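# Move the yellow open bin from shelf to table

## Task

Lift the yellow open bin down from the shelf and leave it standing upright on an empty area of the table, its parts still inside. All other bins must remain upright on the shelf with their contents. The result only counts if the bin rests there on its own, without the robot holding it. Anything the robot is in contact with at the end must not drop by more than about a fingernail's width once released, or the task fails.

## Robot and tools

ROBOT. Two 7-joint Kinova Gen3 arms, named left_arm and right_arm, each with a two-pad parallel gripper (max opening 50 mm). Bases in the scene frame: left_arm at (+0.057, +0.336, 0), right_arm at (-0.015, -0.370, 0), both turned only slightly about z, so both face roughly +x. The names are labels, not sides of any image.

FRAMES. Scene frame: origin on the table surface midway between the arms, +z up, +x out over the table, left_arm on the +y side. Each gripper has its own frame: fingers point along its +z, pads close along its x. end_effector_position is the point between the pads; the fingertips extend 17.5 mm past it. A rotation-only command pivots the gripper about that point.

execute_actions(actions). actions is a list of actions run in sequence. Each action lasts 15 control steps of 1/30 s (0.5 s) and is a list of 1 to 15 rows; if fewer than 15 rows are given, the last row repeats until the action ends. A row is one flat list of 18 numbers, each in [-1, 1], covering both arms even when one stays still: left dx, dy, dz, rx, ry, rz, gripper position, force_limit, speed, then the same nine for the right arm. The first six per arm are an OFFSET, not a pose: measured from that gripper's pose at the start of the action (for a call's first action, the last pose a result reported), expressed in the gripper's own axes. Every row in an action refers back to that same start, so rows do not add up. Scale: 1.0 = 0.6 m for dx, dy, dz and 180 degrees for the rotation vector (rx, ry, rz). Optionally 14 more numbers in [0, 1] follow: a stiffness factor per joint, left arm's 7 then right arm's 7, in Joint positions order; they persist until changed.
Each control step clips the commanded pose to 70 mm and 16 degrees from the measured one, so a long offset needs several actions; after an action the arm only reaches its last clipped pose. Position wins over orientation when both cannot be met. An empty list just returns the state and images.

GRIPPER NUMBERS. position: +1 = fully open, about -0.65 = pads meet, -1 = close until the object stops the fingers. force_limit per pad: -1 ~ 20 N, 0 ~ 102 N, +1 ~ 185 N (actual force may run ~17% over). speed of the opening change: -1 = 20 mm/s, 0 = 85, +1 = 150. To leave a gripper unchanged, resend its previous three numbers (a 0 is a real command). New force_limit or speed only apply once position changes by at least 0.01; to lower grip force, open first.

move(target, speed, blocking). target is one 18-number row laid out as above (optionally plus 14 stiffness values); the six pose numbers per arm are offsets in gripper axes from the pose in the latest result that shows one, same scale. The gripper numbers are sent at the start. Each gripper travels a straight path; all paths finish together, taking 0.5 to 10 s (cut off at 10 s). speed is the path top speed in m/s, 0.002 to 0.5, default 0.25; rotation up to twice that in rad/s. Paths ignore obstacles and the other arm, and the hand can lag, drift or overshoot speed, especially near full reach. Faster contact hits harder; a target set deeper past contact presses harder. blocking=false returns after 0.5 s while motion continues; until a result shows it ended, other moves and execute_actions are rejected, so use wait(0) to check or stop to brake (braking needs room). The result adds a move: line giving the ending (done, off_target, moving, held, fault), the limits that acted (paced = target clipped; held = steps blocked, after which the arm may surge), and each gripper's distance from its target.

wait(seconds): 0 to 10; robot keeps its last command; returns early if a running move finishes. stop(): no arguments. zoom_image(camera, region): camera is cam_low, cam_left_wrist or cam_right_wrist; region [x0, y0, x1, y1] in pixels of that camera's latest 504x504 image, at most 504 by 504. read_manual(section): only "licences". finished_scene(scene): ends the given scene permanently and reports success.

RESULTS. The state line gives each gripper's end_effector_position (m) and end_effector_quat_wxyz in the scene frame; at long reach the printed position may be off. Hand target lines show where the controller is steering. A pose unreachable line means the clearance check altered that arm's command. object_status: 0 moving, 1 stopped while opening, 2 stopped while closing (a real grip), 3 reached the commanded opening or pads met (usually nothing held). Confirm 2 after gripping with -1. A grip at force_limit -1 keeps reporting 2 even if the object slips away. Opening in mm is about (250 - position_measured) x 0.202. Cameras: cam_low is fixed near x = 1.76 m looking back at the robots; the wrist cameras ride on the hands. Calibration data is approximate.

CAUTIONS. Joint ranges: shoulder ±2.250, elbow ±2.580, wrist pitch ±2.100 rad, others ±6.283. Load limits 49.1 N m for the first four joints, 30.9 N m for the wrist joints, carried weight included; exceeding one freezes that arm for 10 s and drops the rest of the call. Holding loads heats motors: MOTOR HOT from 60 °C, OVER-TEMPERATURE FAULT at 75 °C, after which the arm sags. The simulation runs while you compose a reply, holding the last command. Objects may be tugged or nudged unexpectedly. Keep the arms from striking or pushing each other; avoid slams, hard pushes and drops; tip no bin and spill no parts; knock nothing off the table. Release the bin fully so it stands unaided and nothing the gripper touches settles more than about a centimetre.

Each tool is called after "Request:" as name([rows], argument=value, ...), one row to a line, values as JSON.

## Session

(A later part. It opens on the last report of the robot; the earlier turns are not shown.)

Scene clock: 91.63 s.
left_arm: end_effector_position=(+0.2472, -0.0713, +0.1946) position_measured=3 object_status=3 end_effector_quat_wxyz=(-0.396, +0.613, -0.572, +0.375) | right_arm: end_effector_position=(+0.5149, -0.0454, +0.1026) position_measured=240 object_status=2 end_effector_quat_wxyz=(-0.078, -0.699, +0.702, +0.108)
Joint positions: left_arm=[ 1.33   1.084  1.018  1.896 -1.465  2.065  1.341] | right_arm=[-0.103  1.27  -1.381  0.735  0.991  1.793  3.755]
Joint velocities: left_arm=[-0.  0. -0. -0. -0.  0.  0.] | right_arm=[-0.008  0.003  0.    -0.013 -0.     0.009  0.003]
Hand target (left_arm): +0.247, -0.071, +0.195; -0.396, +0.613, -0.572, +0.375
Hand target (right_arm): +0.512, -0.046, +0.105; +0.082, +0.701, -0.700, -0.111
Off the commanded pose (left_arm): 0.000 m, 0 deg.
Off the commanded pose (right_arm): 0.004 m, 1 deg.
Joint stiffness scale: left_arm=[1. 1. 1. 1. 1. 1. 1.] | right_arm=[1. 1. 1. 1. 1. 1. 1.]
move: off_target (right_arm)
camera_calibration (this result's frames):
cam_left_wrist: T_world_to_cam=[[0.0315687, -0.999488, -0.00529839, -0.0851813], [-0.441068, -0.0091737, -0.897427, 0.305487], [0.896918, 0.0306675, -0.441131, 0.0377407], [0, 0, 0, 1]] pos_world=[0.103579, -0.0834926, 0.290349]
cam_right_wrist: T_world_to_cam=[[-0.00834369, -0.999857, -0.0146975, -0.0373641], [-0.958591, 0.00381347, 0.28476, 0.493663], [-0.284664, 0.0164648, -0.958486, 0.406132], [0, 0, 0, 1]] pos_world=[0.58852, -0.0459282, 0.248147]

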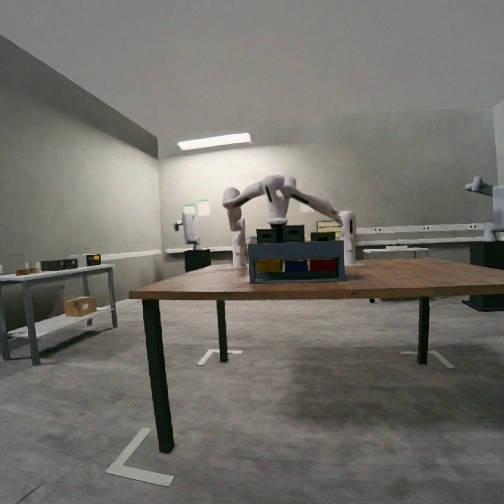

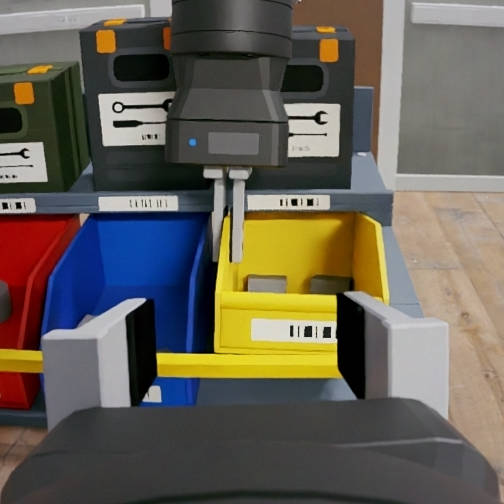

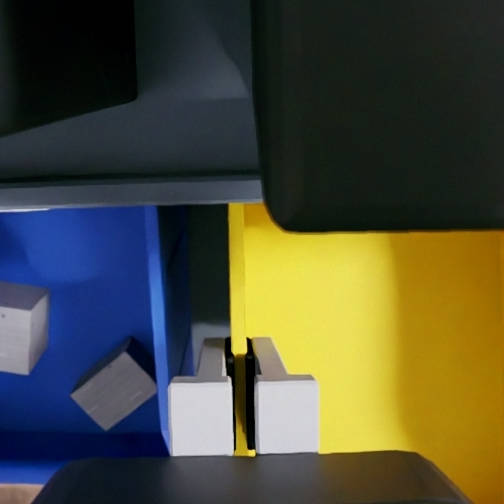

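Request:
move(target=[0,0,-0.167,0,0,0,1,0,0, 0,0.329,0.063,0,0,0,-1,0.3,0], speed=0.05)

Scene clock: 96.73 s.
left_arm: end_effector_position=(+0.1567, -0.0776, +0.2324) position_measured=3 object_status=3 end_effector_quat_wxyz=(-0.393, +0.615, -0.572, +0.374) | right_arm: end_effector_position=(+0.3170, -0.0465, +0.1120) position_measured=240 object_status=2 end_effector_quat_wxyz=(-0.081, -0.699, +0.702, +0.106)
Joint positions: left_arm=[ 1.556  1.002  0.982  1.747 -1.29   2.097  1.321] | right_arm=[ 0.065  1.233 -1.647  1.543  0.97   1.608  3.099]
Joint velocities: left_arm=[ 0.003 -0.001  0.    -0.001 -0.    -0.    -0.   ] | right_arm=[-0.001  0.001 -0.003  0.002 -0.     0.001 -0.002]
Hand target (left_arm): +0.156, -0.077, +0.236; -0.395, +0.613, -0.572, +0.375
Hand target (right_arm): +0.314, -0.043, +0.118; +0.077, +0.700, -0.702, -0.109
Off the commanded pose (left_arm): 0.003 m, 0 deg.
Off the commanded pose (right_arm): 0.007 m, 0 deg.
Joint stiffness scale: left_arm=[1. 1. 1. 1. 1. 1. 1.] | right_arm=[1. 1. 1. 1. 1. 1. 1.]
joint sent to its limit (left arm) — the command would take joint 6 (wrist pitch) past its upper limit, so that joint was sent only as far as its limit.
move: off_target (right_arm)
camera_calibration (this result's frames):
cam_left_wrist: T_world_to_cam=[[0.0308001, -0.999525, -0.00119022, -0.0892401], [-0.445523, -0.0126627, -0.895181, 0.299396], [0.894741, 0.0281019, -0.445701, 0.137017], [0, 0, 0, 1]] pos_world=[0.0135418, -0.089257, 0.328976]
cam_right_wrist: T_world_to_cam=[[-0.00798659, -0.999938, -0.00778091, -0.040884], [-0.958166, 0.00542623, 0.286161, 0.301041], [-0.286101, 0.00974085, -0.95815, 0.358889], [0, 0, 0, 1]] pos_world=[0.390799, -0.0460108, 0.257405]

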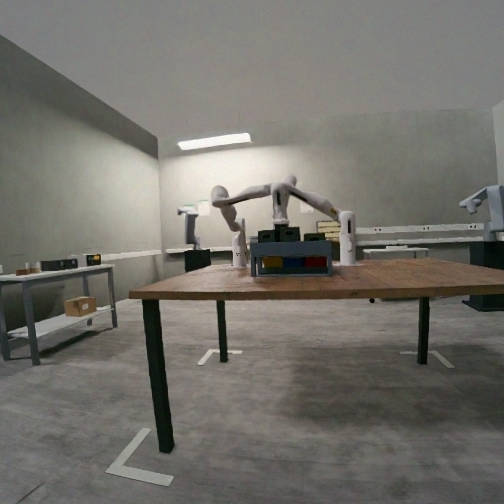

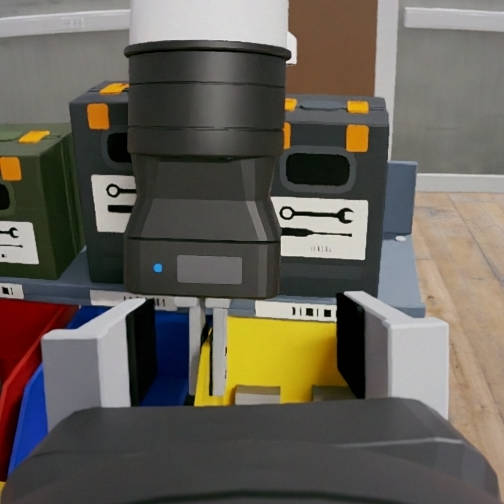

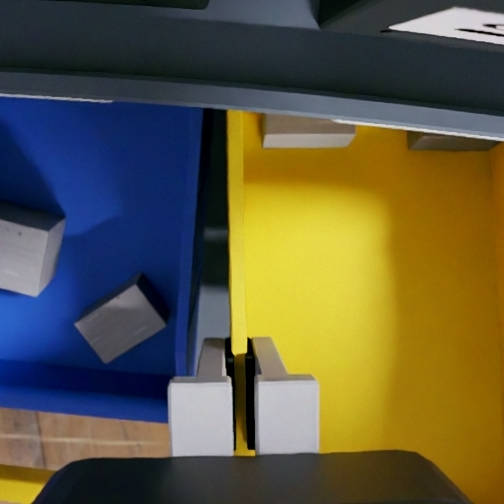

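Request:
move(target=[0,0,0,0,0,0,1,0,0, 0,0.0,-0.04,-0.035,0,0,-1,0.3,0], speed=0.03)

Scene clock: 99.30 s.
left_arm: end_effector_position=(+0.1565, -0.0776, +0.2325) position_measured=3 object_status=3 end_effector_quat_wxyz=(-0.393, +0.615, -0.572, +0.375) | right_arm: end_effector_position=(+0.3221, -0.0463, +0.1287) position_measured=240 object_status=2 end_effector_quat_wxyz=(-0.120, -0.691, +0.697, +0.147)
Joint positions: left_arm=[ 1.556  1.002  0.982  1.747 -1.29   2.097  1.321] | right_arm=[ 0.059  1.248 -1.647  1.404  0.878  1.686  3.192]
Joint velocities: left_arm=[-0.     0.    -0.    -0.    -0.001  0.     0.   ] | right_arm=[-0.001 -0.     0.002 -0.005 -0.005  0.002  0.002]
Hand target (left_arm): +0.157, -0.078, +0.232; -0.393, +0.615, -0.572, +0.374
Hand target (right_arm): +0.323, -0.047, +0.135; +0.119, +0.693, -0.696, -0.144
Off the commanded pose (left_arm): 0.000 m, 0 deg.
Off the commanded pose (right_arm): 0.007 m, 0 deg.
Joint stiffness scale: left_arm=[1. 1. 1. 1. 1. 1. 1.] | right_arm=[1. 1. 1. 1. 1. 1. 1.]
move: off_target (right_arm)
camera_calibration (this result's frames):
cam_left_wrist: T_world_to_cam=[[0.030502, -0.999534, -0.00105303, -0.0892655], [-0.445496, -0.0126517, -0.895194, 0.299385], [0.894764, 0.0277743, -0.445675, 0.13713], [0, 0, 0, 1]] pos_world=[0.0133986, -0.0892449, 0.329029]
cam_right_wrist: T_world_to_cam=[[-0.0118874, -0.999883, -0.00959562, -0.0389872], [-0.919118, 0.00714685, 0.393917, 0.27474], [-0.393803, 0.0135021, -0.919096, 0.406229], [0, 0, 0, 1]] pos_world=[0.41203, -0.0464311, 0.264764]

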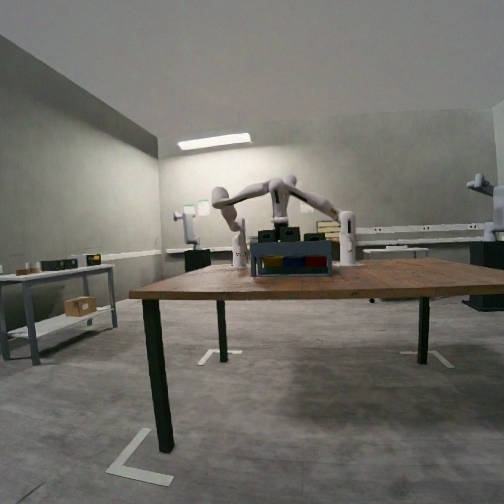

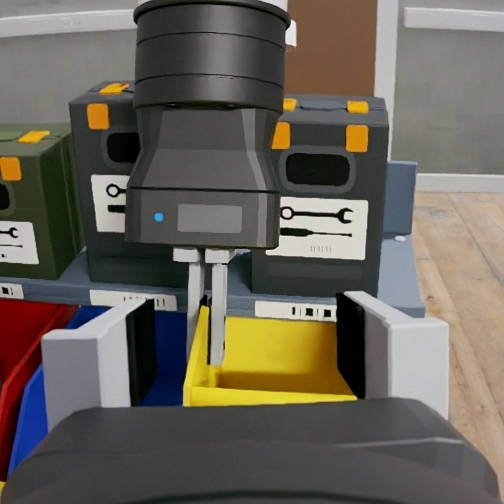

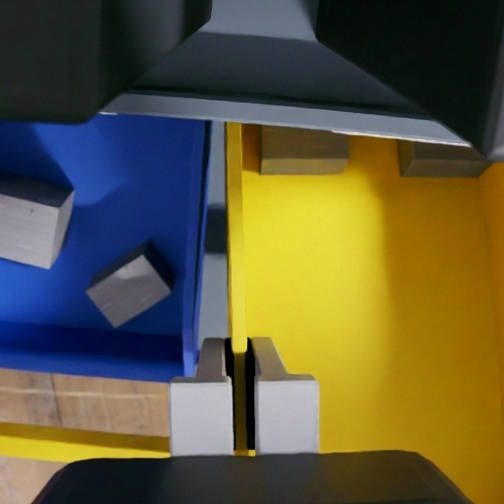

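Request:
move(target=[0,0,0,0,0,0,1,0,0, 0,0.098,0.024,0,0,0,-1,0.3,0], speed=0.03)

Scene clock: 102.10 s.
left_arm: end_effector_position=(+0.1565, -0.0776, +0.2325) position_measured=3 object_status=3 end_effector_quat_wxyz=(-0.393, +0.615, -0.572, +0.375) | right_arm: end_effector_position=(+0.2664, -0.0467, +0.1352) position_measured=240 object_status=2 end_effector_quat_wxyz=(-0.118, -0.692, +0.698, +0.143)
Joint positions: left_arm=[ 1.556  1.002  0.982  1.747 -1.29   2.097  1.321] | right_arm=[ 0.06   1.243 -1.721  1.573  0.871  1.638  3.015]
Joint velocities: left_arm=[-0.     0.    -0.    -0.     0.002 -0.     0.   ] | right_arm=[-0.     0.    -0.005  0.004 -0.     0.001 -0.006]
Hand target (left_arm): +0.157, -0.078, +0.232; -0.393, +0.615, -0.572, +0.375
Hand target (right_arm): +0.262, -0.045, +0.137; +0.120, +0.691, -0.697, -0.147
Off the commanded pose (left_arm): 0.000 m, 0 deg.
Off the commanded pose (right_arm): 0.005 m, 0 deg.
Joint stiffness scale: left_arm=[1. 1. 1. 1. 1. 1. 1.] | right_arm=[1. 1. 1. 1. 1. 1. 1.]
move: off_target (right_arm)
camera_calibration (this result's frames):
cam_left_wrist: T_world_to_cam=[[0.0305019, -0.999534, -0.00105314, -0.0892654], [-0.445496, -0.0126516, -0.895194, 0.299385], [0.894764, 0.0277743, -0.445675, 0.13713], [0, 0, 0, 1]] pos_world=[0.0133986, -0.0892449, 0.329029]
cam_right_wrist: T_world_to_cam=[[-0.0109888, -0.999919, -0.00641999, -0.0406909], [-0.922166, 0.00765139, 0.386719, 0.222871], [-0.386638, 0.0101699, -0.922175, 0.388595], [0, 0, 0, 1]] pos_world=[0.355323, -0.0463449, 0.271903]

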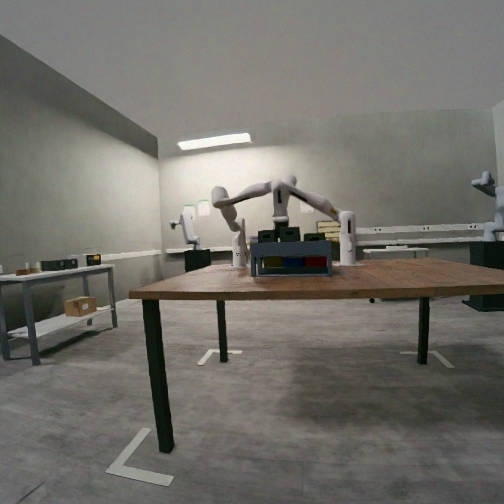

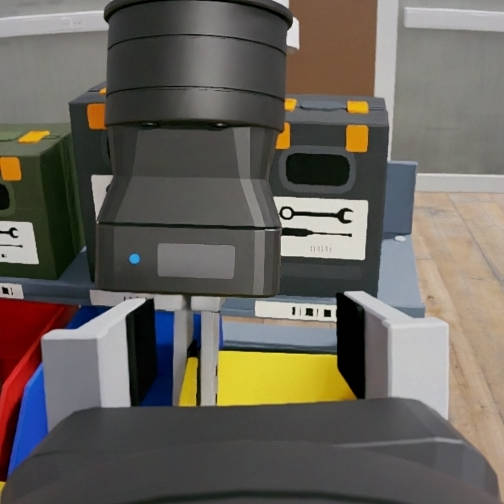

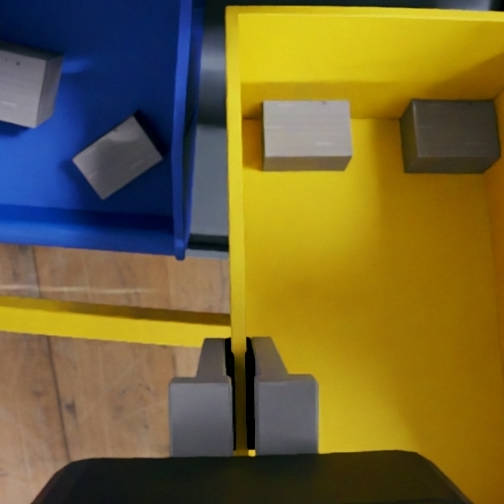

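Request:
move(target=[-0.4,-0.1,-0.1,0,0,0,1,0,0, 0,0.039,-0.092,0.126,0,0,-1,0.3,0], speed=0.08)

Scene clock: 106.63 s.
left_arm: end_effector_position=(+0.1122, +0.1588, +0.3094) position_measured=3 object_status=3 end_effector_quat_wxyz=(-0.395, +0.613, -0.573, +0.374) | right_arm: end_effector_position=(+0.2641, -0.0526, +0.1933) position_measured=240 object_status=2 end_effector_quat_wxyz=(+0.011, -0.702, +0.712, +0.002)
Joint positions: left_arm=[ 1.727  0.673  1.231  2.213 -0.571  2.     1.825] | right_arm=[ 0.022  0.947 -1.731  1.77   0.948  1.569  2.806]
Joint velocities: left_arm=[ 0.009 -0.007  0.001  0.001 -0.002  0.    -0.   ] | right_arm=[-0.    -0.011 -0.     0.001  0.    -0.005  0.   ]
Hand target (left_arm): +0.111, +0.161, +0.309; -0.392, +0.615, -0.573, +0.375
Hand target (right_arm): +0.265, -0.048, +0.195; -0.019, +0.702, -0.712, -0.003
Off the commanded pose (left_arm): 0.002 m, 0 deg.
Off the commanded pose (right_arm): 0.004 m, 1 deg.
Joint stiffness scale: left_arm=[1. 1. 1. 1. 1. 1. 1.] | right_arm=[1. 1. 1. 1. 1. 1. 1.]
move: off_target (right_arm)
camera_calibration (this result's frames):
cam_left_wrist: T_world_to_cam=[[0.0312665, -0.999493, -0.0060176, 0.149945], [-0.443399, -0.00847433, -0.896284, 0.350884], [0.895779, 0.0306919, -0.443439, 0.203221], [0, 0, 0, 1]] pos_world=[-0.0311475, 0.146605, 0.405511]
cam_right_wrist: T_world_to_cam=[[-0.0201946, -0.999771, 0.00712649, -0.0464154], [-0.99972, 0.0202804, 0.0121796, 0.291846], [-0.0123213, -0.00687854, -0.9999, 0.356595], [0, 0, 0, 1]] pos_world=[0.29522, -0.0498707, 0.353335]

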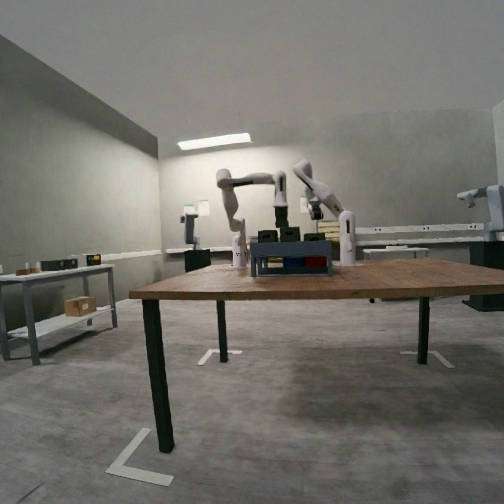

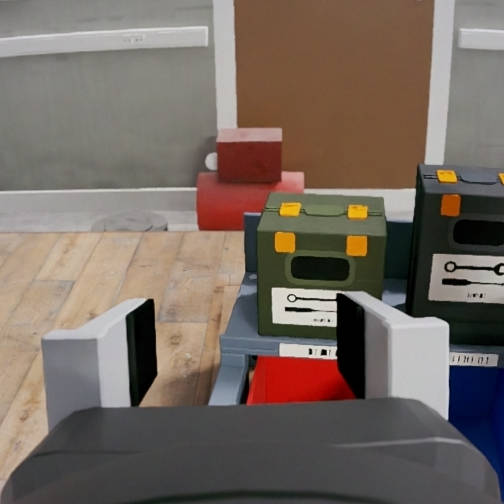

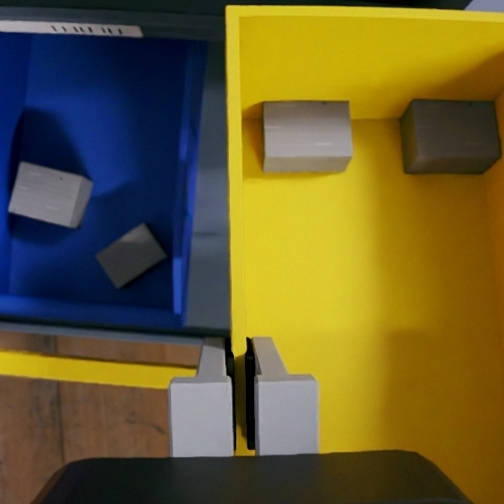

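Request:
move(target=[0,0,0,0,0,0,1,0,0, 0.412,-0.227,0,0,0,0,-1,0.3,0], speed=0.12)

Scene clock: 109.93 s.
left_arm: end_effector_position=(+0.1120, +0.1588, +0.3095) position_measured=3 object_status=3 end_effector_quat_wxyz=(-0.395, +0.613, -0.573, +0.374) | right_arm: end_effector_position=(+0.3930, -0.2988, +0.1916) position_measured=240 object_status=2 end_effector_quat_wxyz=(+0.012, -0.703, +0.711, +0.004)
Joint positions: left_arm=[ 1.728  0.672  1.231  2.213 -0.571  2.     1.825] | right_arm=[ 0.754  1.035 -1.851  1.819  0.984  1.65   3.438]
Joint velocities: left_arm=[-0.  0. -0.  0. -0.  0.  0.] | right_arm=[ 0.007 -0.     0.003 -0.001  0.     0.     0.003]
Hand target (left_arm): +0.112, +0.159, +0.309; -0.395, +0.613, -0.573, +0.374
Hand target (right_arm): +0.396, -0.303, +0.191; -0.011, +0.702, -0.712, -0.000
Off the commanded pose (left_arm): 0.000 m, 0 deg.
Off the commanded pose (right_arm): 0.005 m, 0 deg.
Joint stiffness scale: left_arm=[1. 1. 1. 1. 1. 1. 1.] | right_arm=[1. 1. 1. 1. 1. 1. 1.]
move: off_target (right_arm)
camera_calibration (this result's frames):
cam_left_wrist: T_world_to_cam=[[0.0302735, -0.999528, -0.00517354, 0.149778], [-0.443401, -0.00879049, -0.89628, 0.350998], [0.895812, 0.0294275, -0.443458, 0.203636], [0, 0, 0, 1]] pos_world=[-0.0313208, 0.1468, 0.405671]
cam_right_wrist: T_world_to_cam=[[-0.0184527, -0.999828, 0.0019668, -0.289601], [-0.999728, 0.0184788, 0.0142296, 0.424794], [-0.0142635, -0.00170369, -0.999897, 0.357173], [0, 0, 0, 1]] pos_world=[0.424429, -0.296792, 0.351661]

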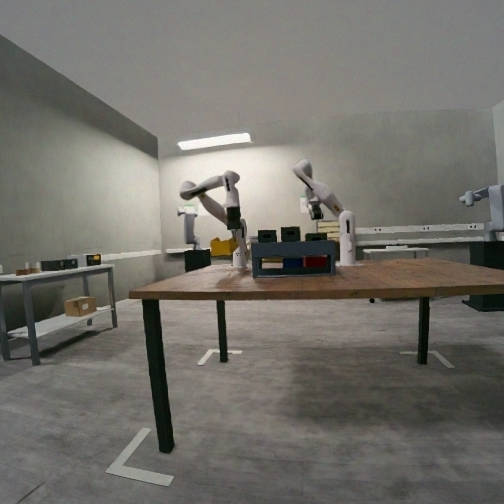

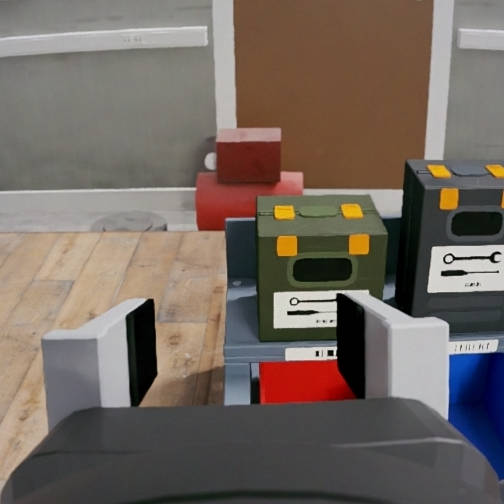

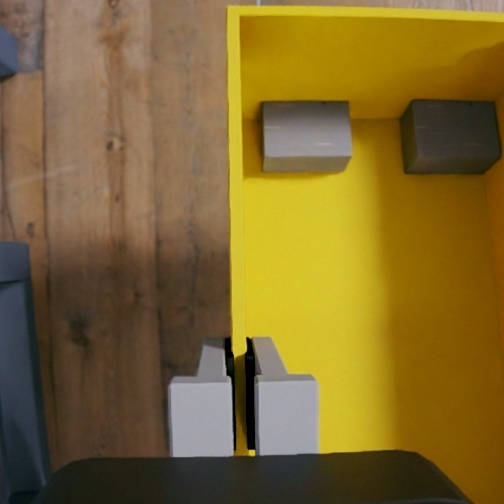

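Request:
move(target=[0,0,0,0,0,0,1,0,0, 0,0,0.22,0,0,0,-1,0.3,0], speed=0.05)

Scene clock: 113.60 s.
left_arm: end_effector_position=(+0.1120, +0.1588, +0.3095) position_measured=3 object_status=3 end_effector_quat_wxyz=(-0.395, +0.613, -0.573, +0.374) | right_arm: end_effector_position=(+0.3944, -0.2977, +0.0655) position_measured=240 object_status=2 end_effector_quat_wxyz=(+0.012, -0.703, +0.711, +0.001)
Joint positions: left_arm=[ 1.728  0.672  1.231  2.213 -0.571  2.     1.825] | right_arm=[ 0.709  1.225 -1.661  1.995  1.231  1.487  3.321]
Joint velocities: left_arm=[ 0.001  0.     0.     0.    -0.     0.     0.   ] | right_arm=[-0.001  0.012  0.     0.     0.006 -0.    -0.004]
Hand target (left_arm): +0.112, +0.159, +0.310; -0.395, +0.613, -0.573, +0.374
Hand target (right_arm): +0.394, -0.296, +0.060; -0.013, +0.703, -0.711, -0.005
Off the commanded pose (left_arm): 0.000 m, 0 deg.
Off the commanded pose (right_arm): 0.006 m, 0 deg.
Joint stiffness scale: left_arm=[1. 1. 1. 1. 1. 1. 1.] | right_arm=[1. 1. 1. 1. 1. 1. 1.]
move: off_target (right_arm)
camera_calibration (this result's frames):
cam_left_wrist: T_world_to_cam=[[0.0302738, -0.999528, -0.00517335, 0.149778], [-0.443401, -0.00879078, -0.89628, 0.350998], [0.895812, 0.0294277, -0.443458, 0.203636], [0, 0, 0, 1]] pos_world=[-0.0313208, 0.1468, 0.405671]
cam_right_wrist: T_world_to_cam=[[-0.0180006, -0.999817, 0.00643519, -0.288775], [-0.999785, 0.0180655, 0.0101706, 0.428153], [-0.010285, -0.00625073, -0.999928, 0.228104], [0, 0, 0, 1]] pos_world=[0.425209, -0.295031, 0.225592]

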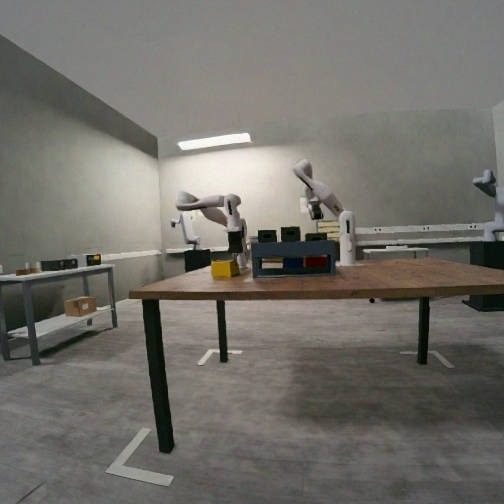

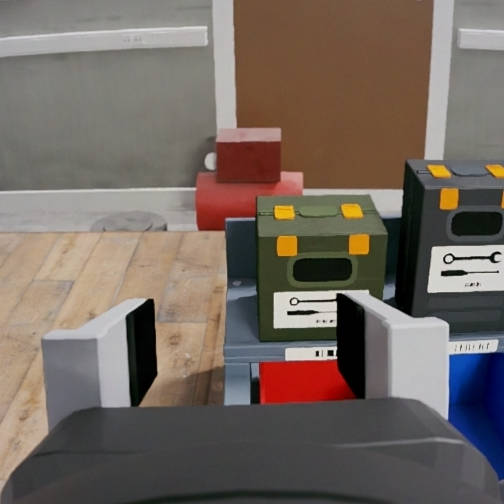

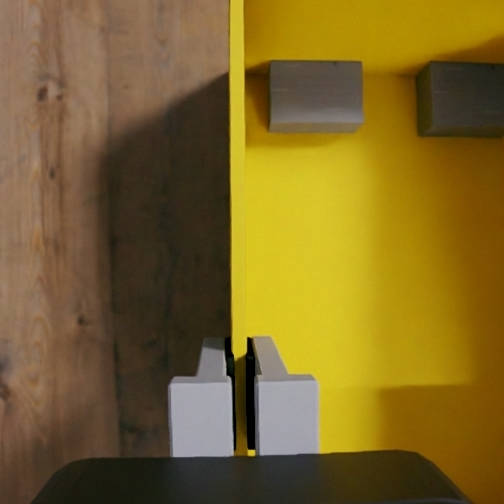

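Release and retreat.

Request:
execute_actions([
  [[0,0,0,0,0,0,1,0,0, 0,0,0,0,0,0,0.3,0,0]],
  [[0,0,0,0,0,0,1,0,0, 0,0,0,0,0,0,0.3,0,0]],
])

Request:
move(target=[0,0,0,0,0,0,1,0,0, 0,0,-0.2,0,0,0,0.3,0,0], speed=0.1)

Scene clock: 115.03 s.
left_arm: end_effector_position=(+0.1120, +0.1588, +0.3095) position_measured=3 object_status=3 end_effector_quat_wxyz=(-0.395, +0.613, -0.573, +0.374) | right_arm: end_effector_position=(+0.3944, -0.2976, +0.0651) position_measured=107 object_status=3 end_effector_quat_wxyz=(+0.012, -0.703, +0.711, +0.002)
Joint positions: left_arm=[ 1.728  0.672  1.231  2.213 -0.571  2.     1.825] | right_arm=[ 0.709  1.226 -1.661  1.995  1.231  1.487  3.32 ]
Joint velocities: left_arm=[ 0. -0. -0. -0.  0. -0.  0.] | right_arm=[ 0.003 -0.    -0.     0.    -0.    -0.001  0.   ]
Hand target (left_arm): +0.112, +0.159, +0.310; -0.395, +0.613, -0.573, +0.374
Hand target (right_arm): +0.394, -0.298, +0.065; -0.012, +0.703, -0.711, -0.002
Off the commanded pose (left_arm): 0.000 m, 0 deg.
Off the commanded pose (right_arm): 0.000 m, 0 deg.
Joint stiffness scale: left_arm=[1. 1. 1. 1. 1. 1. 1.] | right_arm=[1. 1. 1. 1. 1. 1. 1.]
camera_calibration (this result's frames):
cam_left_wrist: T_world_to_cam=[[0.0302737, -0.999528, -0.00517341, 0.149778], [-0.443401, -0.0087907, -0.89628, 0.350998], [0.895812, 0.0294276, -0.443458, 0.203636], [0, 0, 0, 1]] pos_world=[-0.0313208, 0.1468, 0.405671]
cam_right_wrist: T_world_to_cam=[[-0.0183766, -0.999814, 0.00589902, -0.288492], [-0.999774, 0.0184381, 0.0105425, 0.428219], [-0.0106493, -0.00570396, -0.999927, 0.228106], [0, 0, 0, 1]] pos_world=[0.42525, -0.295033, 0.225276]

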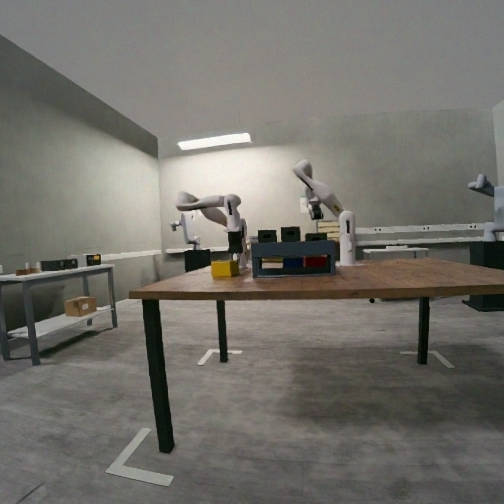

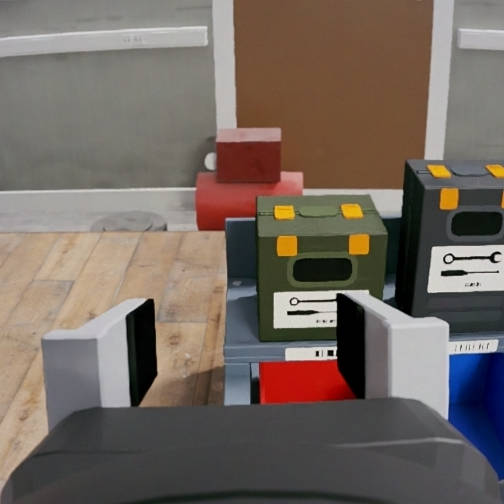

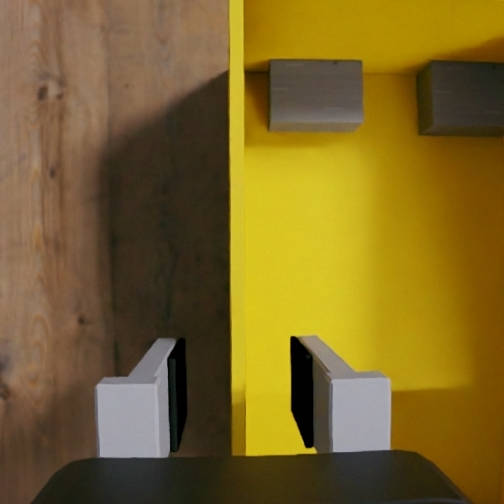

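Scene clock: 116.63 s.
left_arm: end_effector_position=(+0.1120, +0.1588, +0.3095) position_measured=3 object_status=3 end_effector_quat_wxyz=(-0.395, +0.613, -0.573, +0.374) | right_arm: end_effector_position=(+0.3958, -0.2983, +0.1829) position_measured=107 object_status=3 end_effector_quat_wxyz=(+0.015, -0.701, +0.713, -0.000)
Joint positions: left_arm=[ 1.728  0.672  1.231  2.213 -0.571  2.     1.825] | right_arm=[ 0.747  1.058 -1.851  1.837  1.015  1.648  3.414]
Joint velocities: left_arm=[ 0.    -0.     0.    -0.    -0.002 -0.     0.   ] | right_arm=[ 0.001 -0.006 -0.001 -0.002 -0.002 -0.001  0.003]
Hand target (left_arm): +0.112, +0.159, +0.310; -0.395, +0.613, -0.573, +0.374
Hand target (right_arm): +0.393, -0.300, +0.185; -0.012, +0.702, -0.712, -0.001
Off the commanded pose (left_arm): 0.000 m, 0 deg.
Off the commanded pose (right_arm): 0.004 m, 0 deg.
Joint stiffness scale: left_arm=[1. 1. 1. 1. 1. 1. 1.] | right_arm=[1. 1. 1. 1. 1. 1. 1.]
move: off_target (right_arm)
camera_calibration (this result's frames):
cam_left_wrist: T_world_to_cam=[[0.0302736, -0.999528, -0.00517327, 0.149778], [-0.443401, -0.00879079, -0.89628, 0.350998], [0.895812, 0.0294275, -0.443458, 0.203636], [0, 0, 0, 1]] pos_world=[-0.0313208, 0.1468, 0.405671]
cam_right_wrist: T_world_to_cam=[[-0.0229885, -0.999729, 0.00363207, -0.28757], [-0.999728, 0.0230022, 0.00377513, 0.43097], [-0.00385765, -0.0035443, -0.999986, 0.343857], [0, 0, 0, 1]] pos_world=[0.425569, -0.296187, 0.34327]

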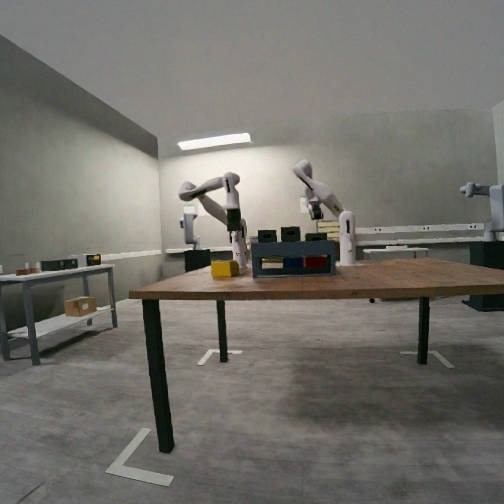

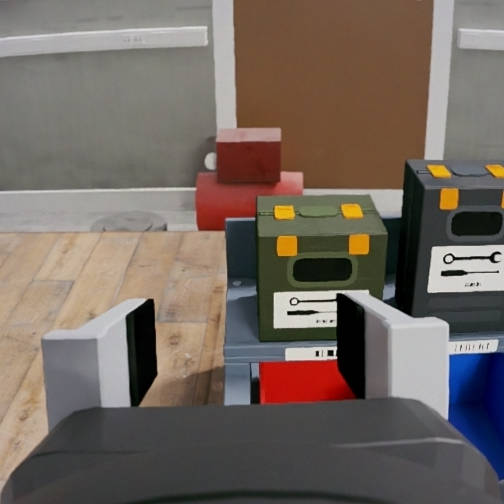

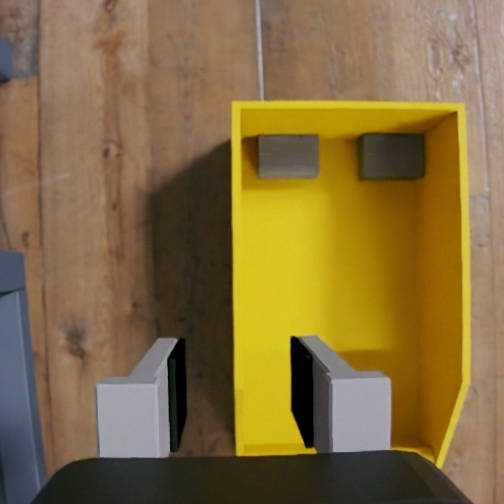

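Request:
finished_scene(scene=1)

The scene is finished: the task was done.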